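# Move tube rack from fume hood to bench, close sash

## Task

Take the tube rack out of the fume hood and set it on the bench so that nothing overhangs the bench's front or side edges. The rack must stand upright with each tube seated all the way down in a hole, and the fume hood sash must be fully closed. The rack or any tube touching the floor is a failure, as is the robot toppling or being left leaning. Anything still held in place only by the robot at the end does not count. Finish by releasing and backing the robot away.

## Robot and tools

Robot: a Hello Robot Stretch 4 with one arm. It has an omni-wheel base, a lift that rides up a mast, a telescoping arm that reaches forward, a three-joint wrist (yaw, pitch, roll) and a two-finger gripper. It stands about 1.6 m tall, and the base rim lies within 0.23 m of the base origin. Cameras: head_camera (420x560 pinhole), head_left_camera and head_right_camera (420x672 fisheye), and wrist_camera (616x392 pinhole). A loose object may occasionally get a brief shove from outside.

Frames: the base frame sits on the floor under the base centre, with x forward, y left and z up. hand_pose is reported in this frame and marks a point between the open fingertips. With all wrist joints at 0 its axes line up with the base frame. The printed value may be slightly wrong. The odometry frame is the base frame as it was when the scene began.

execute_actions(actions, cameras): actions is a list holding one action object, or an empty list to just read state and images. An action contains "base", "joints", or both, plus optional "pace" and "contact_limits". Alternatively it contains only {"end_of_arm": "enable_torque"}, which re-powers any wrist or gripper motor that shut itself off so it holds its current spot. Motions in one action start together but may finish at different times. cameras lists names from head_camera, head_left_camera, head_right_camera, wrist_camera, or "all". Omitting it, null or ["all"] gives every camera, [] gives none, and a bad name rejects the call. The pictures line gives the order of the returned images.

base takes exactly one relative command, measured from where the base last reported itself. translate_m is a straight drive in metres, forward positive, -2 to 2. strafe_m is a sideways slide in metres, left positive, -2 to 2. rotate_rad is a turn in place in radians, counter-clockwise seen from above positive, -3.2 to 3.2.

joints is a dictionary of absolute joint targets, not offsets. lift_m: 0 to 1.2 m. arm_m: extension, 0 to 0.55 m. wrist_yaw_rad: -1.134 to 4.276, where 0 faces forward, positive turns left and 3.14 is stowed back; above 3.4 the arm may obstruct it. wrist_pitch_rad: -1.117 to 4.259, where 0 is level and 1.57 points down. wrist_roll_rad: -1.117 to 4.259; at 0 both fingers are level, and positive turns clockwise when viewed from behind the gripper. gripper_m: -0.038 to 0.141, the fingertip gap in metres; negative values press the fingers together. A target beyond a joint's range gets clipped and run, and the result notes this. Unknown keys or other bad values reject the whole call and nothing moves. A joint or base you omit may keep pushing toward an earlier target without this showing in the status.

pace: "slow", "default", "fast" or "max". Base speeds are about 0.1/0.3/0.4/0.6 m/s and 1/2/3/4 rad/s. With the lift above 0.2 these are reduced further, down to 0.3 m/s and 1 rad/s at full height. contact_limits applies only to arm_m, on a scale of 0 (gentlest) to 0.75 (firmest), default 0.5. A push beyond it halts the arm with contact_stop.

wait(seconds): 0 to 10 s with no new command, then returns state and images. zoom_image(camera, region): region is [x0, y0, x1, y1] in pixels of that camera's latest full image, at most 504x504, with the origin at the top left. finished_scene(scene): ends the given scene after the last command has been held, and the result reports success. It is final, so call it only once the rack rests correctly, the sash is shut and the robot is clear.

Reading results: joint_positions shows each joint, and is counted done within tolerance. base_status and joint_status say how each motion ended. "done" for the base means the wheels turned the commanded amount, even if they slipped. "off_target" means the part stopped short and may still push. "contact_stop_at_<key>" means the part hit something; a lift, arm or wheels may then go slack, so a lift can sag under load. "limit_stop_at_tilt" means a lean beyond 6 degrees; lift, arm and wheels go slack and ignore commands until the lean eases. "limit_stop_at_own_body" means a self-collision guard fired, which is likely with the gripper pitched up and rolled. You can move away from the body. "torque_fault" means a wrist or gripper motor went limp and needs enable_torque. on_its_own lists things that were not commanded, and its "held at" shows a target, not the actual position. A stop in one call cancels the later calls in the same reply. lidar_m gives 12 distances, one per 30-degree sector starting straight ahead and going counter-clockwise (4th left, 7th behind, 10th right). "-" means nothing seen, or something closer than 0.25 m. It may miss glass, thin legs and objects behind. wrist_depth_mm is a 7x7 grid of depths in mm (100 to 2000), read from the top left. base_odometry is wheel-based. If turned_by_wheels and turned_by_imu differ by more than about 0.1 rad, suspect a collision or slipping. base_tilt is in degrees, forward and right positive. motor_effort gives percentages with the peak in brackets. A sustained effort at rest hints at contact or a load. A grasp may show as a clear change in gripper effort.

Gripping: close to a gap narrower than the object. A tighter target squeezes harder and pulls the object inward. If the fingertips snag on a surface, raise the lift. To unfold at the start, send lift_m 0.4 and wrist_yaw_rad 0 together.

Avoid: turning or driving with more than 1 kg held while arm_m is over 0.2, especially at fast paces. Avoid hard pushes or pulls with a raised gripper or a high contact limit, since both risk tipping. Avoid pressing the gripper into things, which causes torque faults. Do not drop or slam objects, and keep the rack and tubes off the floor.

Each tool is called after ">>>" by a JSON object that holds its "name" and its "arguments", one argument or row to a line.

## Session

>>> {"name": "execute_actions", "arguments": {
  "actions": []
}}

Scene clock: 0.00 s.
base_odometry: x=+0.000 y=+0.000 heading=+0.000 (m, m, rad; odometry frame)
turned_by_wheels: +0.000 (rad since the last result)
turned_by_imu: +0.000 (rad since the last result)
base_tilt: forward=-0.3 right=-0.4 (deg)
lidar_m: 2.66 1.71 1.66 1.20 1.12 1.13 1.50 1.75 1.83 1.88 1.76 1.81
base_status: not commanded
joint_positions: lift_m=+0.181 arm_m=+0.000 wrist_yaw_rad=+3.160 wrist_pitch_rad=+0.011 wrist_roll_rad=+0.010 gripper_m=+0.057
joint_status: not commanded
motor_effort: lift_m=+18 arm_m=-1 wrist_yaw_rad=-1 wrist_pitch_rad=-5 wrist_roll_rad=+1 gripper_m=-3 wheel_0=+0 wheel_1=+0 wheel_2=+0 (%)
hand_pose: x=-0.1194 y=+0.0821 z=+0.3561 quat_wxyz=(-0.009, -0.006, +0.005, +1.000) (m; base frame)
wrist_depth_mm: - 135 1983 - 1464 1160 976 / - 116 151 - 1430 1160 976 / - 120 156 1921 1430 1160 960 / 134 135 255 1921 1430 1160 960 / 1499 1708 1983 1863 1397 1138 960 / 1042 1205 194 1308 1118 1138 946 / 788 788 854 124 842 946 904
pictures: head_camera, head_left_camera, head_right_camera, wrist_camera
Images, in order (width x height): head_camera 420x560, head_left_camera 420x672, head_right_camera 420x672, wrist_camera 616x392.

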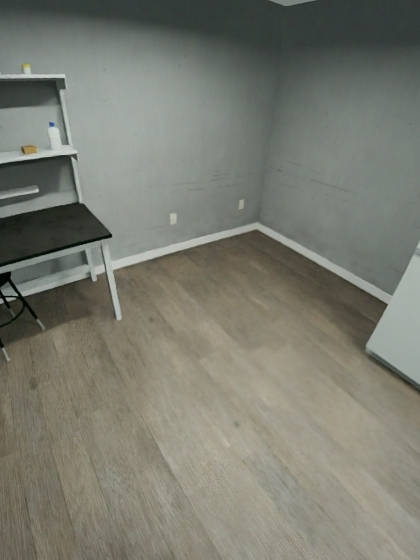

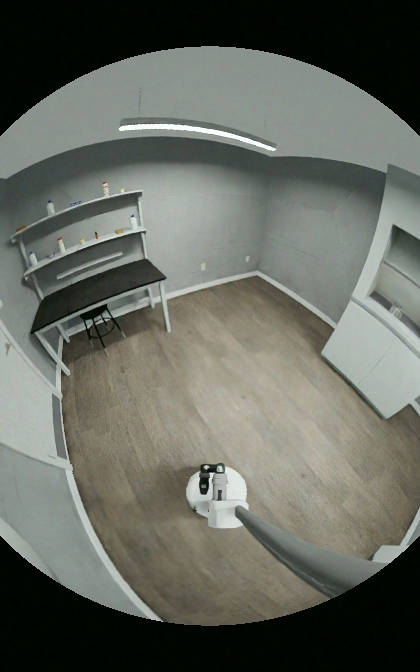

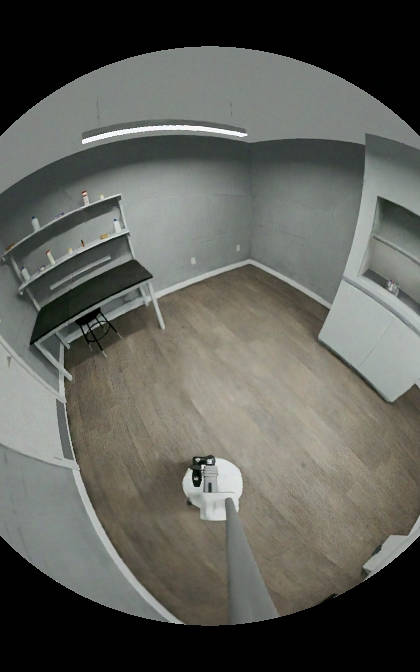

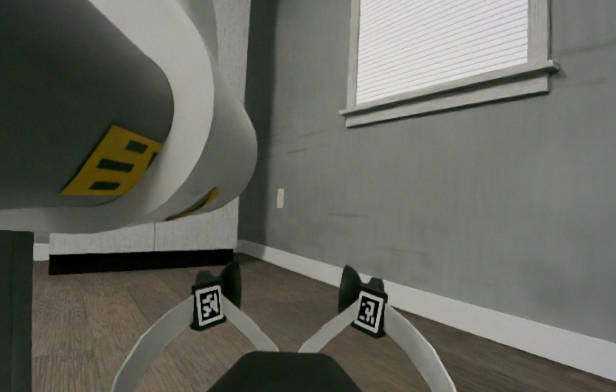

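>>> {"name": "execute_actions", "arguments": {
  "actions": [
    {"base":{"rotate_rad":-0.9},"joints":{"lift_m":0.4,"wrist_yaw_rad":0}}
  ]
}}

Scene clock: 2.63 s.
base_odometry: x=+0.000 y=+0.000 heading=-0.899 (m, m, rad; odometry frame)
turned_by_wheels: -0.899 (rad since the last result)
turned_by_imu: -0.914 (rad since the last result)
base_tilt: forward=-0.4 right=-0.4 (deg)
lidar_m: 1.77 2.77 1.73 1.70 1.45 1.15 1.11 1.18 1.76 1.76 1.96 1.79
base_status: done
joint_positions: lift_m=+0.400 arm_m=+0.000 wrist_yaw_rad=+0.001 wrist_pitch_rad=+0.011 wrist_roll_rad=+0.010 gripper_m=+0.057
joint_status: all done
motor_effort: lift_m=+20(22) arm_m=-1(1) wrist_yaw_rad=-2(8) wrist_pitch_rad=-6(5) wrist_roll_rad=+0(1) gripper_m=-3(1) wheel_0=+3(11) wheel_1=+3(9) wheel_2=+4(11) (%)
hand_pose: x=+0.4592 y=-0.0872 z=+0.5749 quat_wxyz=(+1.000, +0.005, +0.005, +0.000) (m; base frame)
wrist_depth_mm: - - 1756 - - 1708 - / - - 1708 - - 1618 - / - - 1537 1499 1499 1499 - / - - 1537 1537 1499 - - / - - 1537 1499 1499 - - / 1756 1808 194 1499 1499 1756 - / 1205 1182 1281 124 1255 1430 1430
pictures: head_camera, head_left_camera, head_right_camera, wrist_camera
Images, in order (width x height): head_camera 420x560, head_left_camera 420x672, head_right_camera 420x672, wrist_camera 616x392.

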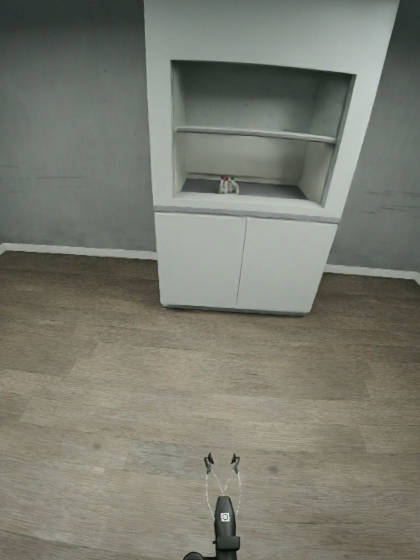

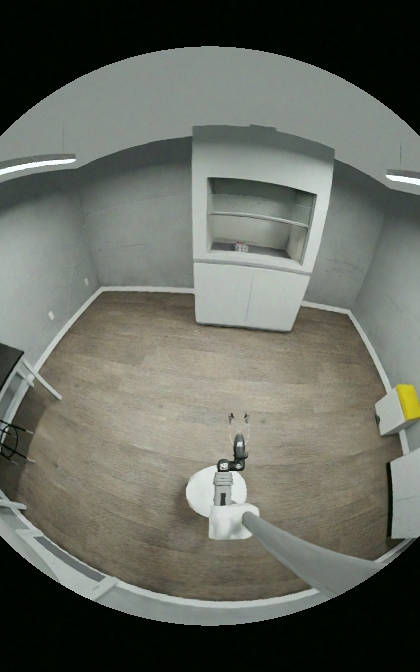

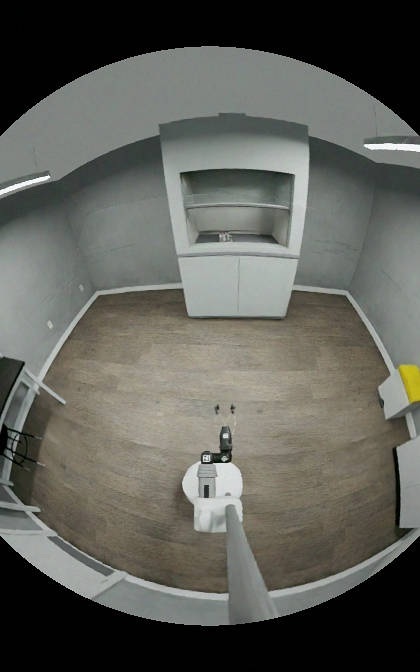

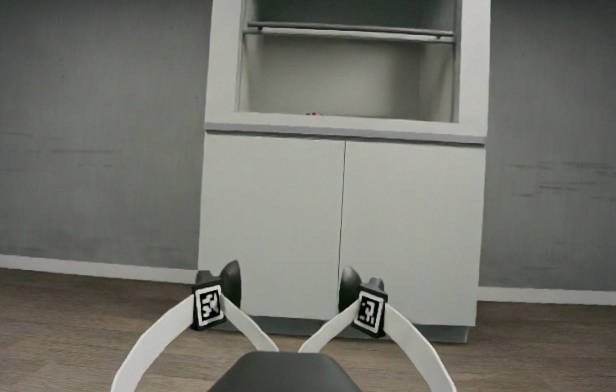

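>>> {"name": "execute_actions", "arguments": {
  "actions": [
    {"base":{"translate_m":0.85},"joints":{"lift_m":0.9,"wrist_pitch_rad":0.3}}
  ]
}}

>>> {"name": "zoom_image", "arguments": {
  "camera": "head_camera",
  "region": [100, 60, 400, 300]
}}

Scene clock: 7.37 s.
base_odometry: x=+0.529 y=-0.665 heading=-0.899 (m, m, rad; odometry frame)
turned_by_wheels: +0.000 (rad since the last result)
turned_by_imu: +0.003 (rad since the last result)
base_tilt: forward=-0.2 right=-0.3 (deg)
lidar_m: 0.91 0.97 2.48 1.70 1.76 2.00 1.97 2.09 1.91 1.88 1.23 0.94
base_status: done
joint_positions: lift_m=+0.900 arm_m=+0.000 wrist_yaw_rad=+0.000 wrist_pitch_rad=+0.302 wrist_roll_rad=+0.010 gripper_m=+0.057
joint_status: all done
motor_effort: lift_m=+19(20) arm_m=-1(1) wrist_yaw_rad=-1(2) wrist_pitch_rad=-3(4) wrist_roll_rad=+0(1) gripper_m=-2(2) wheel_0=+1(7) wheel_1=+2(7) wheel_2=-3(11) (%)
hand_pose: x=+0.4461 y=-0.0873 z=+0.9923 quat_wxyz=(+0.989, +0.005, +0.150, -0.001) (m; base frame)
wrist_depth_mm: 1397 634 1025 1182 1182 1182 946 / 1464 661 1042 1255 1229 1205 946 / 1537 691 866 960 1281 1281 946 / 1618 723 715 707 699 699 691 / 1708 768 741 732 741 723 723 / 1708 809 194 768 750 759 759 / 1397 854 820 124 809 798 788
pictures: head_camera, head_left_camera, head_right_camera, wrist_camera
Images, in order (width x height): head_camera 420x560, head_left_camera 420x672, head_right_camera 420x672, wrist_camera 616x392.

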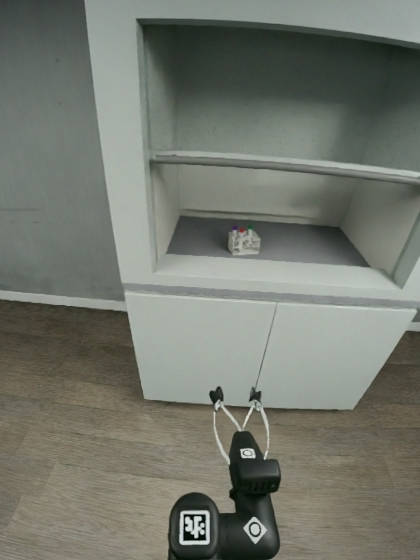

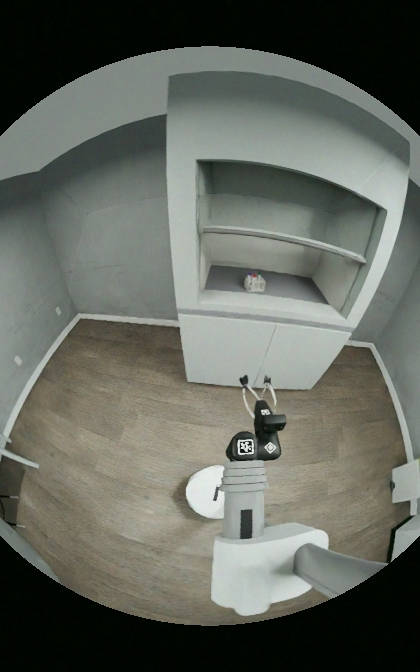

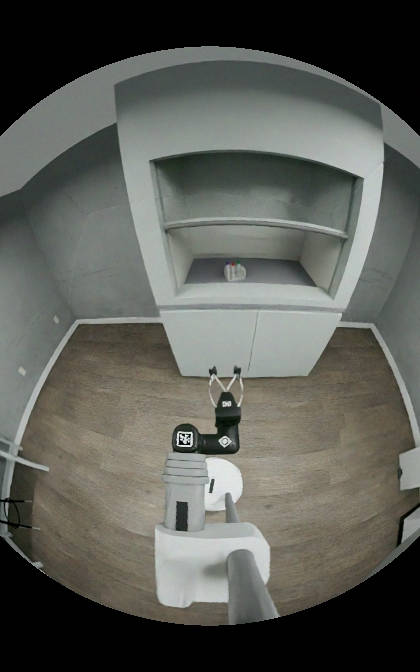

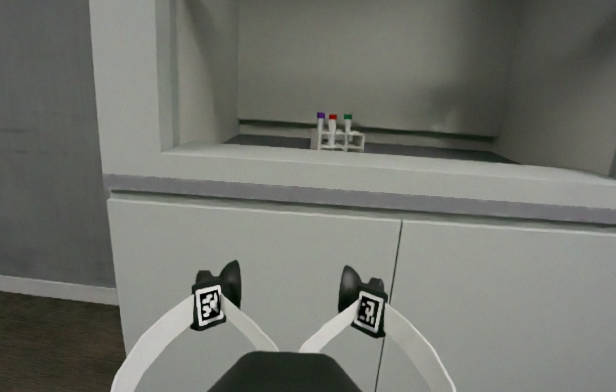

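Region (100, 60, 400, 300) of head_camera's 420x560 image, scaled by 1.680, with more detail than that image has; it fills the top 403 rows of this view, and the rest is white.

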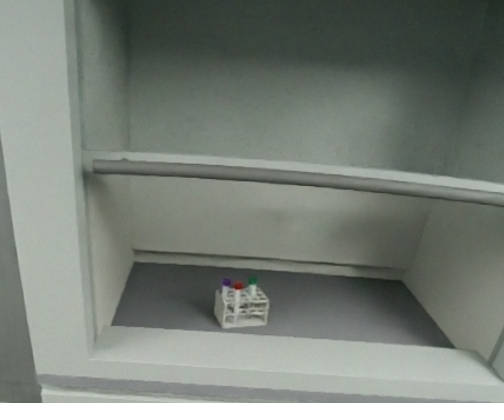

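>>> {"name": "execute_actions", "arguments": {
  "actions": [
    {"base":{"translate_m":0.15},"joints":{"lift_m":1.0,"wrist_pitch_rad":0.35}}
  ]
}}

>>> {"name": "zoom_image", "arguments": {
  "camera": "wrist_camera",
  "region": [230, 60, 430, 200]
}}

>>> {"name": "zoom_image", "arguments": {
  "camera": "head_camera",
  "region": [190, 200, 310, 300]
}}

Scene clock: 9.73 s.
base_odometry: x=+0.622 y=-0.783 heading=-0.899 (m, m, rad; odometry frame)
turned_by_wheels: +0.000 (rad since the last result)
turned_by_imu: +0.002 (rad since the last result)
base_tilt: forward=-0.2 right=-0.5 (deg)
lidar_m: 0.76 0.82 2.48 1.74 1.76 2.16 2.12 2.28 1.93 1.93 1.03 0.78
base_status: done
joint_positions: lift_m=+1.000 arm_m=+0.000 wrist_yaw_rad=+0.000 wrist_pitch_rad=+0.352 wrist_roll_rad=+0.010 gripper_m=+0.057
joint_status: all done
motor_effort: lift_m=+20(23) arm_m=-1(1) wrist_yaw_rad=-1(1) wrist_pitch_rad=-4(5) wrist_roll_rad=+1(1) gripper_m=-2(2) wheel_0=+3(3) wheel_1=+3(7) wheel_2=-2(10) (%)
hand_pose: x=+0.4415 y=-0.0873 z=+1.0786 quat_wxyz=(+0.985, +0.005, +0.175, -0.001) (m; base frame)
wrist_depth_mm: 496 535 960 1060 1042 1025 991 / 530 549 1008 1098 1098 1098 960 / 976 559 1060 1160 1160 1138 960 / 1499 580 661 691 866 917 891 / 1576 603 597 591 585 585 585 / 1618 640 195 621 615 615 615 / 1464 676 668 124 661 654 647
pictures: head_camera, head_left_camera, head_right_camera, wrist_camera
Images, in order (width x height): head_camera 420x560, head_left_camera 420x672, head_right_camera 420x672, wrist_camera 616x392.

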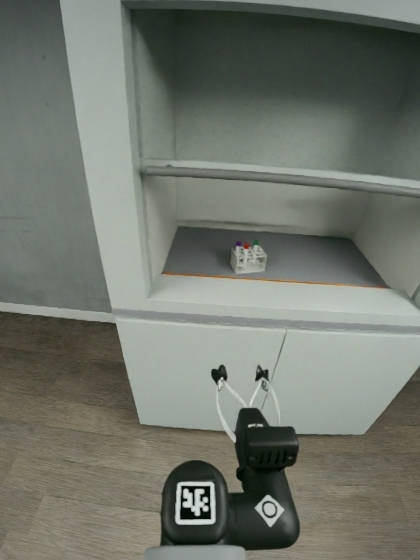

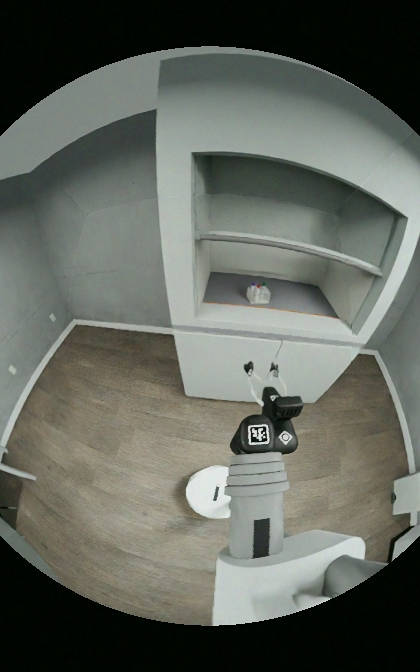

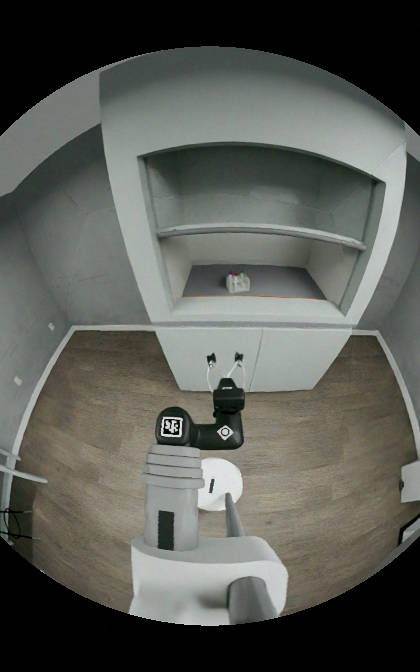

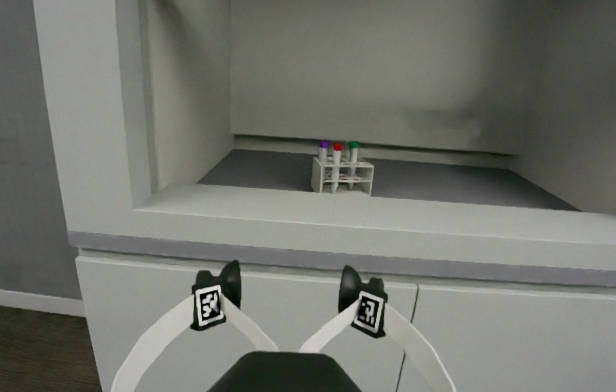

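Region (230, 60, 430, 200) of wrist_camera's 616x392 image, scaled by 2.520; it fills the top 353 rows of this view, and the rest is white.

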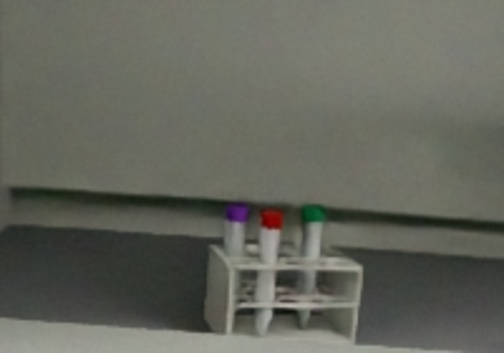

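Region (190, 200, 310, 300) of head_camera's 420x560 image, scaled by 4.200, with more detail than that image has.

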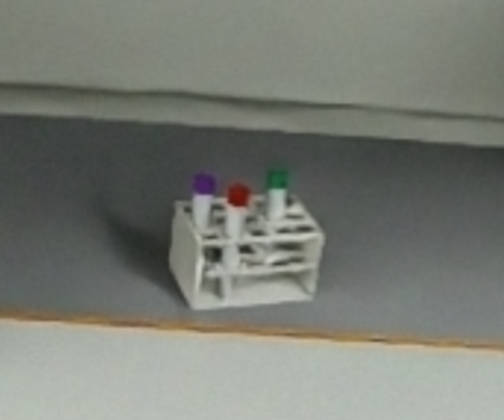

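>>> {"name": "execute_actions", "arguments": {
  "actions": [
    {"base":{"translate_m":0.2},"joints":{"lift_m":1.05,"wrist_pitch_rad":0.6,"arm_m":0.1,"gripper_m":0.141}}
  ],
  "cameras": ["head_camera","wrist_camera"]
}}

>>> {"name": "zoom_image", "arguments": {
  "camera": "wrist_camera",
  "region": [200, 0, 460, 200]
}}

Scene clock: 12.40 s.
base_odometry: x=+0.747 y=-0.939 heading=-0.899 (m, m, rad; odometry frame)
turned_by_wheels: +0.000 (rad since the last result)
turned_by_imu: +0.002 (rad since the last result)
base_tilt: forward=-0.3 right=-0.5 (deg)
lidar_m: 0.56 0.61 2.20 2.24 1.79 2.35 2.32 2.46 1.96 2.31 0.75 0.58
base_status: done
joint_positions: lift_m=+1.050 arm_m=+0.099 wrist_yaw_rad=+0.000 wrist_pitch_rad=+0.602 wrist_roll_rad=+0.010 gripper_m=+0.141
joint_status: all done
motor_effort: lift_m=+20(21) arm_m=+5(6) wrist_yaw_rad=-1(2) wrist_pitch_rad=-3(3) wrist_roll_rad=+2(1) gripper_m=+0(2) wheel_0=+2(3) wheel_1=+3(6) wheel_2=-3(15) (%)
hand_pose: x=+0.5079 y=-0.0874 z=+1.0648 quat_wxyz=(+0.955, +0.005, +0.296, -0.002) (m; base frame)
wrist_depth_mm: 342 484 788 788 788 768 759 / 349 500 842 866 842 842 820 / 364 517 699 683 609 768 820 / 364 439 455 559 569 591 603 / 345 366 375 382 392 399 407 / 370 207 340 343 215 342 342 / 433 415 402 123 394 368 370
pictures: head_camera, wrist_camera
Images, in order (width x height): head_camera 420x560, wrist_camera 616x392.

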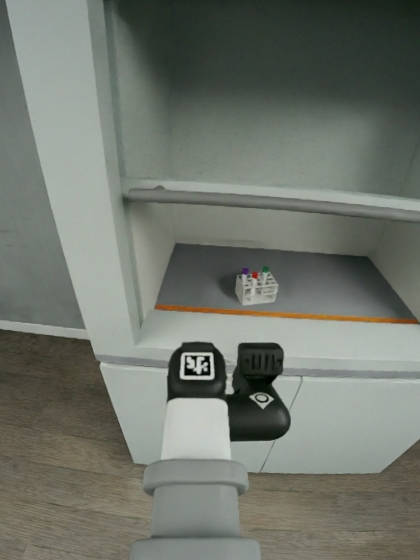

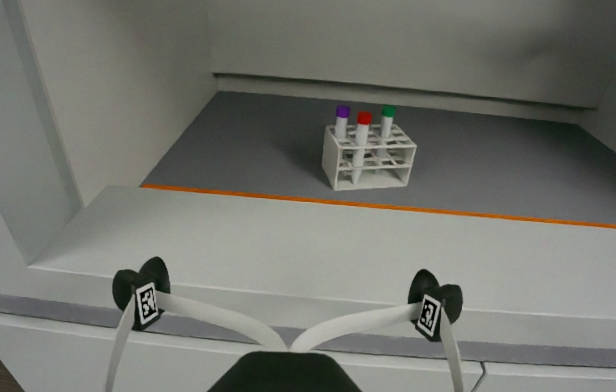

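Region (200, 0, 460, 200) of wrist_camera's 616x392 image, scaled by 1.938; it fills the top 388 rows of this view, and the rest is white.

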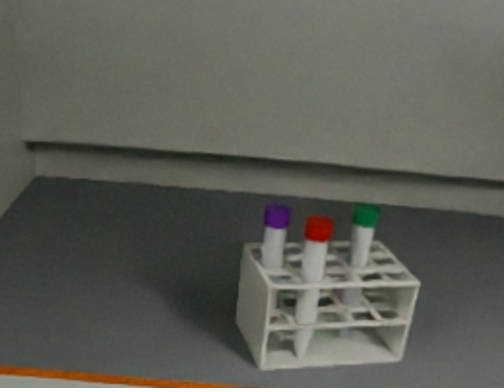

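>>> {"name": "execute_actions", "arguments": {
  "actions": [
    {"base":{"rotate_rad":0.16},"joints":{"lift_m":1.1,"wrist_pitch_rad":0.7}}
  ],
  "cameras": []
}}

>>> {"name": "execute_actions", "arguments": {
  "actions": [
    {"base":{"strafe_m":-0.247},"joints":{"arm_m":0.25}}
  ],
  "cameras": ["head_camera","wrist_camera"]
}}

Scene clock: 15.27 s.
base_odometry: x=+0.747 y=-0.939 heading=-0.740 (m, m, rad; odometry frame)
turned_by_wheels: +0.159 (rad since the last result)
turned_by_imu: +0.163 (rad since the last result)
base_tilt: forward=-0.3 right=-0.4 (deg)
lidar_m: 0.56 0.65 2.40 1.79 1.89 2.32 2.32 2.22 1.99 2.32 0.67 0.55
base_status: done
joint_positions: lift_m=+1.100 arm_m=+0.099 wrist_yaw_rad=+0.000 wrist_pitch_rad=+0.701 wrist_roll_rad=+0.010 gripper_m=+0.141
joint_status: all done
motor_effort: lift_m=+20(20) arm_m=+5(5) wrist_yaw_rad=+0(1) wrist_pitch_rad=-2(5) wrist_roll_rad=+1(1) gripper_m=+1(1) wheel_0=-4(8) wheel_1=-3(7) wheel_2=-5(7) (%)
hand_pose: x=+0.4904 y=-0.0874 z=+1.0919 quat_wxyz=(+0.939, +0.005, +0.344, -0.002) (m; base frame)
wrist_depth_mm: 249 306 466 788 778 750 707 / 278 317 488 831 854 831 768 / 317 334 525 676 676 661 759 / 373 364 466 480 564 564 597 / 1464 394 394 404 410 418 427 / 1336 207 407 373 216 353 364 / 1182 603 512 123 424 366 349
pictures: none
No camera images: the call's "cameras" was empty. Leave "cameras" out to get every camera's image.

Scene clock: 17.40 s.
base_odometry: x=+0.580 y=-1.121 heading=-0.740 (m, m, rad; odometry frame)
turned_by_wheels: +0.000 (rad since the last result)
turned_by_imu: +0.001 (rad since the last result)
base_tilt: forward=-0.2 right=-0.5 (deg)
lidar_m: 0.51 0.57 2.64 2.02 2.17 2.38 2.37 2.05 1.78 2.08 0.61 0.50
base_status: done
joint_positions: lift_m=+1.100 arm_m=+0.249 wrist_yaw_rad=+0.000 wrist_pitch_rad=+0.702 wrist_roll_rad=+0.010 gripper_m=+0.141
joint_status: all done
motor_effort: lift_m=+20(20) arm_m=+5(6) wrist_yaw_rad=+0(0) wrist_pitch_rad=-4(3) wrist_roll_rad=+1(1) gripper_m=+0(1) wheel_0=+1(11) wheel_1=-1(11) wheel_2=+0(6) (%)
hand_pose: x=+0.6403 y=-0.0874 z=+1.0918 quat_wxyz=(+0.939, +0.005, +0.344, -0.002) (m; base frame)
wrist_depth_mm: 445 585 661 627 603 569 549 / 459 609 759 699 661 621 591 / 466 609 654 676 699 691 676 / 477 521 530 430 559 574 597 / 436 445 452 445 473 484 492 / 325 206 389 402 216 407 421 / 290 294 298 123 309 362 368
pictures: head_camera, wrist_camera
Images, in order (width x height): head_camera 420x560, wrist_camera 616x392.

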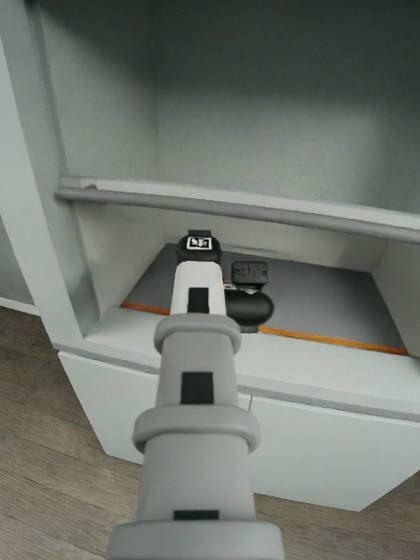

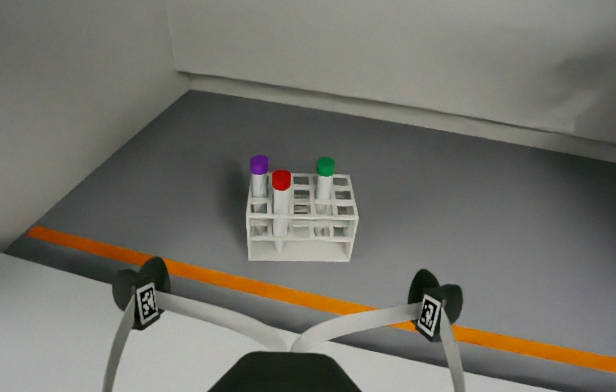

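>>> {"name": "execute_actions", "arguments": {
  "actions": [
    {"joints":{"arm_m":0.43,"lift_m":1.07}}
  ],
  "cameras": ["head_left_camera","wrist_camera"]
}}

Scene clock: 19.77 s.
base_odometry: x=+0.580 y=-1.121 heading=-0.740 (m, m, rad; odometry frame)
turned_by_wheels: +0.000 (rad since the last result)
turned_by_imu: +0.001 (rad since the last result)
base_tilt: forward=-0.4 right=-0.5 (deg)
lidar_m: 0.51 0.60 2.64 2.03 2.15 2.37 2.39 2.04 1.74 2.09 0.62 0.51
base_status: not commanded
joint_positions: lift_m=+1.070 arm_m=+0.428 wrist_yaw_rad=+0.000 wrist_pitch_rad=+0.702 wrist_roll_rad=+0.010 gripper_m=+0.141
joint_status: all done
motor_effort: lift_m=+17(19) arm_m=+13(13) wrist_yaw_rad=-2(2) wrist_pitch_rad=-5(3) wrist_roll_rad=+1(0) gripper_m=-1(1) wheel_0=+2(2) wheel_1=+1(1) wheel_2=-3(3) (%)
hand_pose: x=+0.8190 y=-0.0874 z=+1.0621 quat_wxyz=(+0.939, +0.005, +0.344, -0.002) (m; base frame)
wrist_depth_mm: 402 508 496 469 445 424 407 / 410 544 544 517 488 462 442 / 421 549 597 597 585 508 484 / 436 480 492 504 517 530 539 / 397 407 418 427 436 442 455 / 347 207 263 262 216 373 384 / 307 314 309 123 317 334 338
pictures: head_left_camera, wrist_camera
Images, in order (width x height): head_left_camera 420x672, wrist_camera 616x392.

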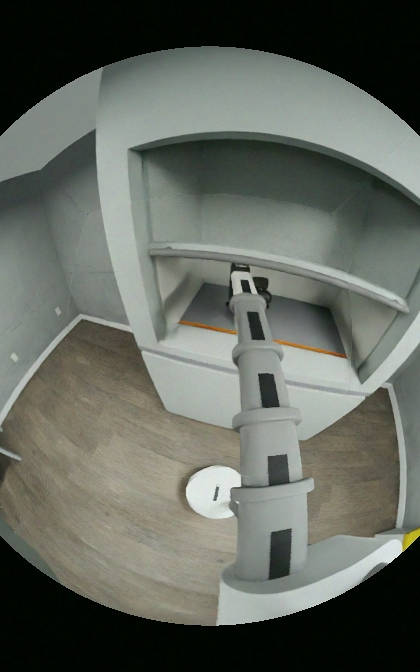

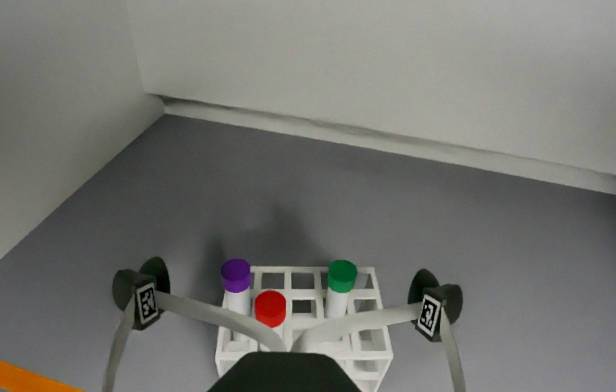

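>>> {"name": "execute_actions", "arguments": {
  "actions": [
    {"base":{"strafe_m":-0.008},"joints":{"arm_m":0.445,"lift_m":1.02},"pace":"slow"}
  ],
  "cameras": ["wrist_camera"]
}}

Scene clock: 21.53 s.
base_odometry: x=+0.575 y=-1.127 heading=-0.740 (m, m, rad; odometry frame)
turned_by_wheels: +0.000 (rad since the last result)
turned_by_imu: +0.015 (rad since the last result)
base_tilt: forward=-0.4 right=-0.5 (deg)
lidar_m: 0.51 0.61 2.62 2.06 2.19 2.38 2.39 2.04 1.76 2.09 0.59 0.50
base_status: done
joint_positions: lift_m=+1.020 arm_m=+0.444 wrist_yaw_rad=+0.000 wrist_pitch_rad=+0.701 wrist_roll_rad=+0.010 gripper_m=+0.141
joint_status: all done
motor_effort: lift_m=+15(18) arm_m=+5(15) wrist_yaw_rad=-1(2) wrist_pitch_rad=+0(2) wrist_roll_rad=+1(2) gripper_m=+0(0) wheel_0=+2(13) wheel_1=-1(5) wheel_2=-1(2) (%)
hand_pose: x=+0.8355 y=-0.0874 z=+1.0125 quat_wxyz=(+0.939, +0.005, +0.343, -0.002) (m; base frame)
wrist_depth_mm: 389 492 480 452 430 410 389 / 397 525 580 504 469 442 424 / 410 496 508 525 539 525 512 / 392 407 418 430 442 449 462 / 336 347 343 359 355 379 384 / 294 207 228 220 218 315 325 / 262 266 263 123 250 282 291
pictures: wrist_camera
Images, in order (width x height): wrist_camera 616x392.

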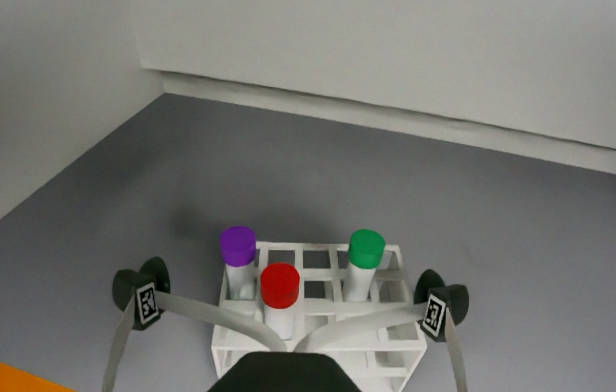

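>>> {"name": "execute_actions", "arguments": {
  "actions": [
    {"base":{"rotate_rad":-0.02},"pace":"slow"}
  ],
  "cameras": ["wrist_camera"]
}}

Scene clock: 22.57 s.
base_odometry: x=+0.575 y=-1.127 heading=-0.759 (m, m, rad; odometry frame)
turned_by_wheels: -0.019 (rad since the last result)
turned_by_imu: -0.019 (rad since the last result)
base_tilt: forward=-0.2 right=-0.5 (deg)
lidar_m: 0.51 0.59 2.65 2.01 2.15 2.38 2.39 2.02 1.75 2.07 0.62 0.51
base_status: done
joint_positions: lift_m=+1.020 arm_m=+0.444 wrist_yaw_rad=+0.000 wrist_pitch_rad=+0.701 wrist_roll_rad=+0.010 gripper_m=+0.141
joint_status: not commanded
motor_effort: lift_m=+15(15) arm_m=+5(5) wrist_yaw_rad=+0(0) wrist_pitch_rad=-4(3) wrist_roll_rad=+2(1) gripper_m=-1(0) wheel_0=+3(3) wheel_1=+5(4) wheel_2=+5(8) (%)
hand_pose: x=+0.8354 y=-0.0874 z=+1.0123 quat_wxyz=(+0.939, +0.005, +0.344, -0.002) (m; base frame)
wrist_depth_mm: 407 492 477 452 430 410 392 / 415 539 574 500 473 445 427 / 433 496 508 521 535 525 517 / 394 404 415 427 436 449 455 / 336 345 265 267 366 377 382 / 293 206 209 235 216 314 324 / 260 264 229 123 267 281 289
pictures: wrist_camera
Images, in order (width x height): wrist_camera 616x392.

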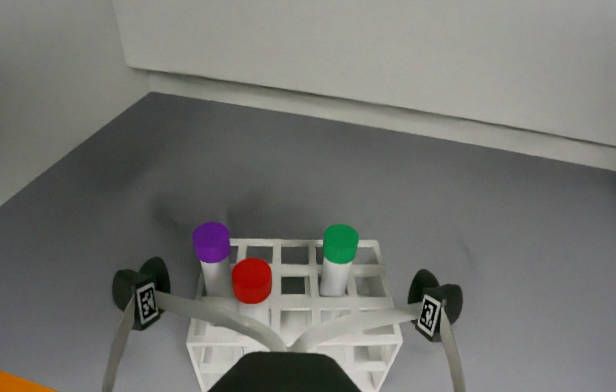

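>>> {"name": "execute_actions", "arguments": {
  "actions": [
    {"joints":{"arm_m":0.455,"lift_m":0.965},"pace":"slow"}
  ],
  "cameras": ["wrist_camera","head_left_camera"]
}}

Scene clock: 24.20 s.
base_odometry: x=+0.575 y=-1.127 heading=-0.759 (m, m, rad; odometry frame)
turned_by_wheels: +0.000 (rad since the last result)
turned_by_imu: +0.001 (rad since the last result)
base_tilt: forward=-0.3 right=-0.4 (deg)
lidar_m: 0.52 0.58 2.64 2.05 2.18 2.39 2.39 2.04 1.75 2.08 0.60 0.50
base_status: not commanded
joint_positions: lift_m=+0.966 arm_m=+0.454 wrist_yaw_rad=-0.001 wrist_pitch_rad=+0.679 wrist_roll_rad=+0.009 gripper_m=+0.141
joint_status: all done
on_its_own: wrist_pitch_rad is at rest, and its effort (+64) is outside its rest range (-23 to +23)
motor_effort: lift_m=+4(12) arm_m=+5(5) wrist_yaw_rad=+2(3) wrist_pitch_rad=+64(63) wrist_roll_rad=+5(6) gripper_m=+1(0) wheel_0=+2(3) wheel_1=+4(4) wheel_2=+4(5) (%)
hand_pose: x=+0.8495 y=-0.0876 z=+0.9633 quat_wxyz=(+0.943, +0.004, +0.333, -0.002) (m; base frame)
wrist_depth_mm: 404 484 459 436 418 397 382 / 415 525 549 525 452 430 413 / 413 445 462 477 496 496 488 / 351 362 370 379 394 404 418 / 294 303 168 215 303 334 338 / 254 196 168 192 193 267 286 / 224 227 191 123 224 245 249
pictures: head_left_camera, wrist_camera
Images, in order (width x height): head_left_camera 420x672, wrist_camera 616x392.

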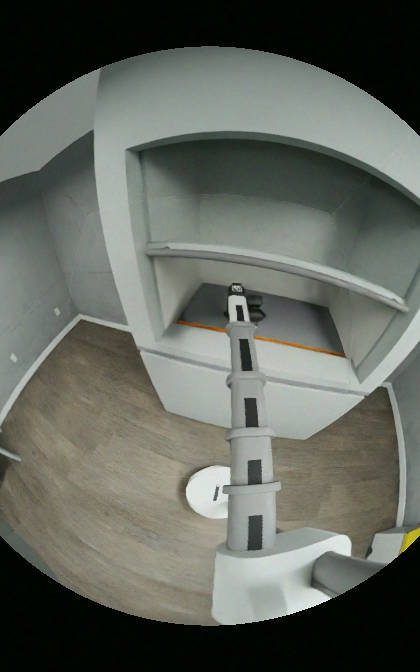

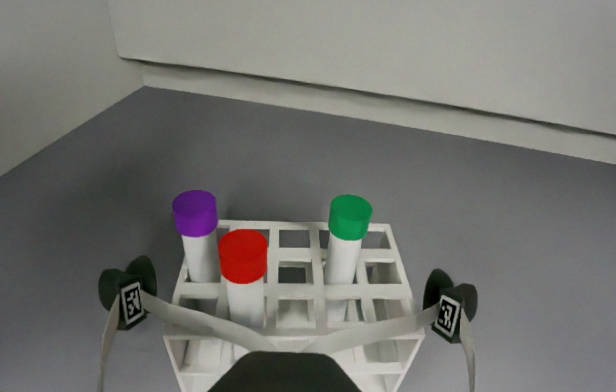

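>>> {"name": "execute_actions", "arguments": {
  "actions": [
    {"joints":{"lift_m":1.0,"arm_m":0.435},"pace":"slow"}
  ],
  "cameras": ["wrist_camera"]
}}

Scene clock: 27.13 s.
base_odometry: x=+0.575 y=-1.127 heading=-0.759 (m, m, rad; odometry frame)
turned_by_wheels: +0.000 (rad since the last result)
turned_by_imu: +0.001 (rad since the last result)
base_tilt: forward=-0.3 right=-0.4 (deg)
lidar_m: 0.51 0.57 2.64 2.06 2.13 2.39 2.38 2.03 1.75 2.08 0.60 0.50
base_status: not commanded
joint_positions: lift_m=+1.000 arm_m=+0.436 wrist_yaw_rad=+0.000 wrist_pitch_rad=+0.701 wrist_roll_rad=+0.010 gripper_m=+0.141
joint_status: all done
motor_effort: lift_m=+20(22) arm_m=-5(5) wrist_yaw_rad=+1(2) wrist_pitch_rad=-3(64) wrist_roll_rad=+1(6) gripper_m=+0(0) wheel_0=+2(2) wheel_1=+4(4) wheel_2=+4(4) (%)
hand_pose: x=+0.8272 y=-0.0875 z=+0.9919 quat_wxyz=(+0.939, +0.005, +0.344, -0.002) (m; base frame)
wrist_depth_mm: 410 504 484 459 439 415 402 / 421 530 569 554 477 449 433 / 418 459 469 484 500 517 508 / 368 377 387 397 404 415 427 / 310 319 208 232 329 347 355 / 272 207 193 214 199 289 300 / 240 246 237 123 251 259 268
pictures: wrist_camera
Images, in order (width x height): wrist_camera 616x392.

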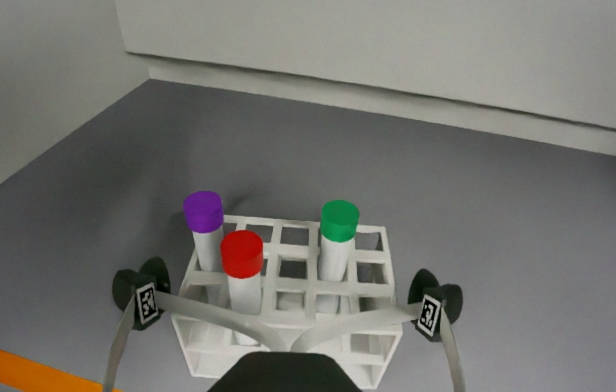

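>>> {"name": "execute_actions", "arguments": {
  "actions": [
    {"joints":{"lift_m":0.97,"arm_m":0.428},"pace":"slow"}
  ],
  "cameras": ["wrist_camera"]
}}

Scene clock: 28.57 s.
base_odometry: x=+0.575 y=-1.127 heading=-0.759 (m, m, rad; odometry frame)
turned_by_wheels: +0.000 (rad since the last result)
turned_by_imu: +0.001 (rad since the last result)
base_tilt: forward=-0.3 right=-0.5 (deg)
lidar_m: 0.51 0.58 2.66 2.03 2.15 2.39 2.39 2.04 1.74 2.07 0.59 0.51
base_status: not commanded
joint_positions: lift_m=+0.970 arm_m=+0.429 wrist_yaw_rad=+0.000 wrist_pitch_rad=+0.702 wrist_roll_rad=+0.010 gripper_m=+0.141
joint_status: all done
motor_effort: lift_m=+15(15) arm_m=-5(5) wrist_yaw_rad=+0(1) wrist_pitch_rad=-2(4) wrist_roll_rad=+0(1) gripper_m=+0(2) wheel_0=+2(2) wheel_1=+4(4) wheel_2=+4(4) (%)
hand_pose: x=+0.8202 y=-0.0875 z=+0.9622 quat_wxyz=(+0.939, +0.005, +0.344, -0.002) (m; base frame)
wrist_depth_mm: 407 504 492 466 442 424 407 / 421 504 535 539 525 504 439 / 392 402 413 430 439 459 477 / 324 332 181 241 353 368 375 / 276 282 186 207 236 307 312 / 239 202 206 214 194 256 265 / 213 216 220 123 226 229 234
pictures: wrist_camera
Images, in order (width x height): wrist_camera 616x392.

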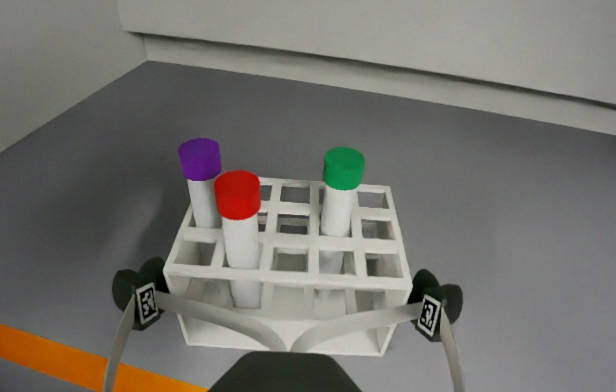

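>>> {"name": "execute_actions", "arguments": {
  "actions": [
    {"joints":{"lift_m":0.962,"arm_m":0.437},"pace":"slow"}
  ],
  "cameras": ["wrist_camera"]
}}

Scene clock: 29.63 s.
base_odometry: x=+0.575 y=-1.127 heading=-0.759 (m, m, rad; odometry frame)
turned_by_wheels: +0.000 (rad since the last result)
turned_by_imu: +0.000 (rad since the last result)
base_tilt: forward=-0.3 right=-0.4 (deg)
lidar_m: 0.51 0.59 2.63 2.03 2.17 2.38 2.39 2.03 1.76 2.05 0.60 0.51
base_status: not commanded
joint_positions: lift_m=+0.962 arm_m=+0.436 wrist_yaw_rad=+0.000 wrist_pitch_rad=+0.702 wrist_roll_rad=+0.010 gripper_m=+0.141
joint_status: all done
motor_effort: lift_m=+15(20) arm_m=+5(7) wrist_yaw_rad=+0(1) wrist_pitch_rad=-3(4) wrist_roll_rad=+2(1) gripper_m=+0(1) wheel_0=+2(2) wheel_1=+4(4) wheel_2=+4(4) (%)
hand_pose: x=+0.8272 y=-0.0875 z=+0.9542 quat_wxyz=(+0.939, +0.005, +0.344, -0.002) (m; base frame)
wrist_depth_mm: 410 504 480 455 436 421 402 / 418 496 512 525 517 500 436 / 382 389 387 410 424 442 459 / 314 320 179 219 343 353 362 / 266 270 189 198 221 296 300 / 231 201 202 229 201 247 258 / 205 209 213 123 219 222 226
pictures: wrist_camera
Images, in order (width x height): wrist_camera 616x392.

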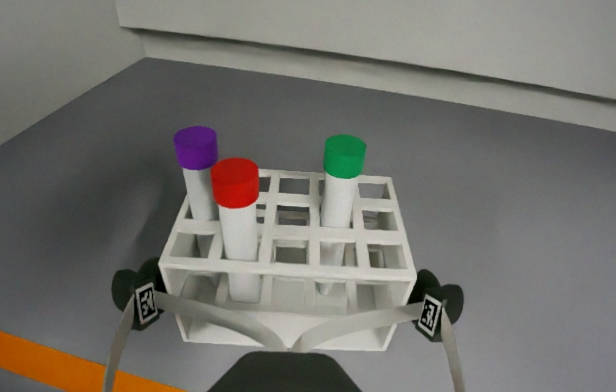

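Close.

>>> {"name": "execute_actions", "arguments": {
  "actions": [
    {"joints":{"gripper_m":0.07},"pace":"slow"}
  ],
  "cameras": ["wrist_camera"]
}}

Scene clock: 33.27 s.
base_odometry: x=+0.575 y=-1.127 heading=-0.759 (m, m, rad; odometry frame)
turned_by_wheels: +0.000 (rad since the last result)
turned_by_imu: +0.002 (rad since the last result)
base_tilt: forward=-0.4 right=-0.3 (deg)
lidar_m: 0.50 0.58 2.65 2.03 2.15 2.39 2.38 2.02 1.75 2.08 0.59 0.51
base_status: not commanded
joint_positions: lift_m=+0.962 arm_m=+0.436 wrist_yaw_rad=+0.000 wrist_pitch_rad=+0.702 wrist_roll_rad=+0.010 gripper_m=+0.071
joint_status: all done
motor_effort: lift_m=+16(15) arm_m=+5(6) wrist_yaw_rad=+1(1) wrist_pitch_rad=-4(4) wrist_roll_rad=+1(0) gripper_m=-24(23) wheel_0=+2(2) wheel_1=+4(4) wheel_2=+4(4) (%)
hand_pose: x=+0.8271 y=-0.0875 z=+0.9540 quat_wxyz=(+0.939, +0.005, +0.344, -0.002) (m; base frame)
wrist_depth_mm: 407 504 484 459 439 415 399 / 421 492 508 525 512 496 452 / 382 387 164 397 421 442 455 / 312 320 152 202 225 353 362 / 264 264 167 181 185 297 300 / 230 177 194 218 188 252 256 / 202 208 205 119 213 218 225
pictures: wrist_camera
Images, in order (width x height): wrist_camera 616x392.

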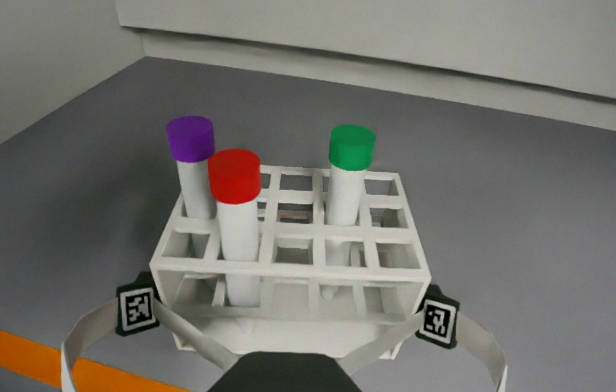

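Gripped. Lift slowly.

>>> {"name": "execute_actions", "arguments": {
  "actions": [
    {"joints":{"lift_m":1.07},"pace":"slow"}
  ],
  "cameras": ["wrist_camera","head_left_camera"]
}}

Scene clock: 35.23 s.
base_odometry: x=+0.575 y=-1.127 heading=-0.759 (m, m, rad; odometry frame)
turned_by_wheels: +0.000 (rad since the last result)
turned_by_imu: +0.001 (rad since the last result)
base_tilt: forward=-0.2 right=-0.5 (deg)
lidar_m: 0.50 0.59 2.65 2.05 2.17 2.38 2.38 2.03 1.75 2.08 0.61 0.50
base_status: not commanded
joint_positions: lift_m=+1.069 arm_m=+0.436 wrist_yaw_rad=+0.000 wrist_pitch_rad=+0.703 wrist_roll_rad=+0.010 gripper_m=+0.071
joint_status: all done
motor_effort: lift_m=+29(29) arm_m=+5(5) wrist_yaw_rad=+0(0) wrist_pitch_rad=-5(6) wrist_roll_rad=+2(1) gripper_m=-25(25) wheel_0=+2(2) wheel_1=+4(4) wheel_2=+4(4) (%)
hand_pose: x=+0.8271 y=-0.0875 z=+1.0608 quat_wxyz=(+0.939, +0.005, +0.344, -0.002) (m; base frame)
wrist_depth_mm: 410 500 484 462 439 418 402 / 418 539 535 512 480 455 433 / 430 539 165 564 559 504 477 / 436 462 154 202 224 512 525 / 387 384 166 181 185 430 439 / 336 177 194 218 188 370 373 / 296 304 208 119 310 319 330
pictures: head_left_camera, wrist_camera
Images, in order (width x height): head_left_camera 420x672, wrist_camera 616x392.

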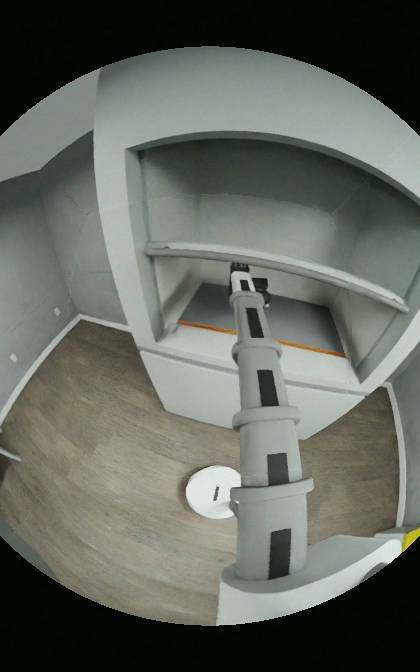

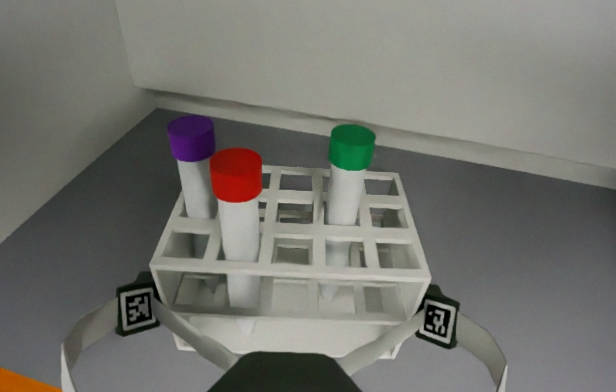

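>>> {"name": "execute_actions", "arguments": {
  "actions": [
    {"joints":{"arm_m":0.02},"base":{"translate_m":-0.15},"pace":"slow"}
  ]
}}

Scene clock: 40.87 s.
base_odometry: x=+0.466 y=-1.024 heading=-0.759 (m, m, rad; odometry frame)
turned_by_wheels: +0.000 (rad since the last result)
turned_by_imu: +0.002 (rad since the last result)
base_tilt: forward=-0.2 right=-0.6 (deg)
lidar_m: 0.40 0.74 2.69 2.02 2.20 2.25 2.24 1.92 1.68 2.05 0.77 0.41
base_status: done
joint_positions: lift_m=+1.070 arm_m=+0.021 wrist_yaw_rad=+0.000 wrist_pitch_rad=+0.703 wrist_roll_rad=+0.010 gripper_m=+0.071
joint_status: all done
motor_effort: lift_m=+19(30) arm_m=-5(8) wrist_yaw_rad=+0(1) wrist_pitch_rad=-5(10) wrist_roll_rad=+1(1) gripper_m=-25(26) wheel_0=-2(8) wheel_1=-3(5) wheel_2=+4(9) (%)
hand_pose: x=+0.4120 y=-0.0875 z=+1.0617 quat_wxyz=(+0.939, +0.005, +0.344, -0.002) (m; base frame)
wrist_depth_mm: 554 723 991 976 931 891 842 / 559 640 778 788 831 891 809 / 549 530 167 521 539 661 683 / 640 591 153 203 224 466 462 / 1118 676 166 181 185 512 469 / 1308 177 192 218 187 554 539 / 1160 1042 208 119 707 654 615
pictures: head_camera, head_left_camera, head_right_camera, wrist_camera
Images, in order (width x height): head_camera 420x560, head_left_camera 420x672, head_right_camera 420x672, wrist_camera 616x392.

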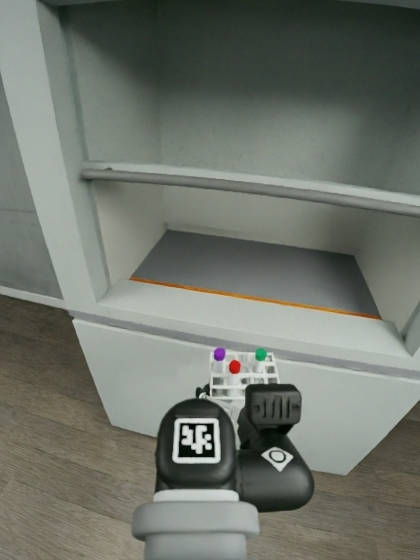

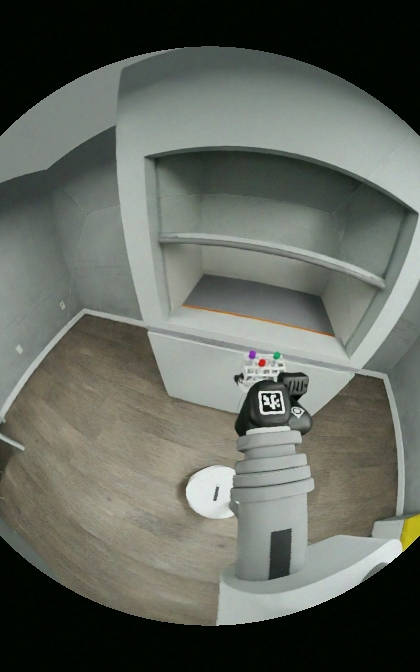

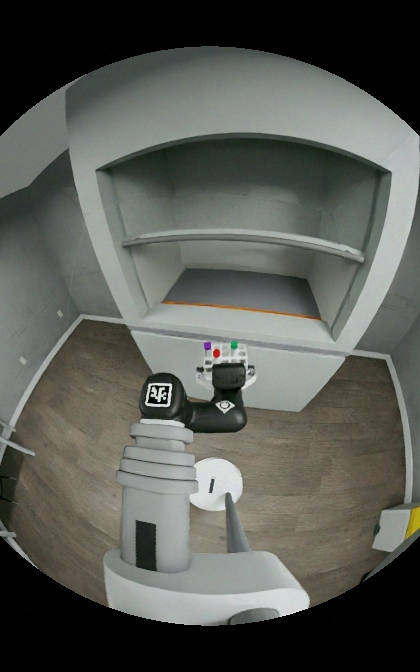

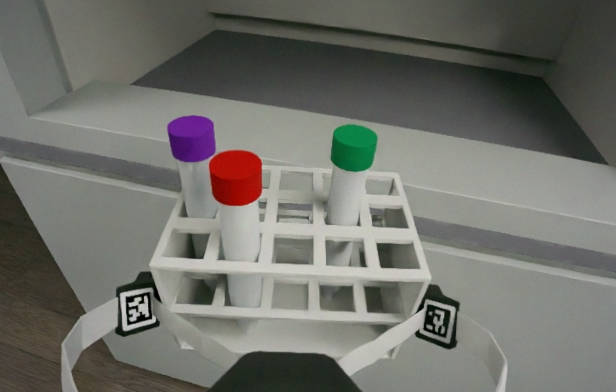

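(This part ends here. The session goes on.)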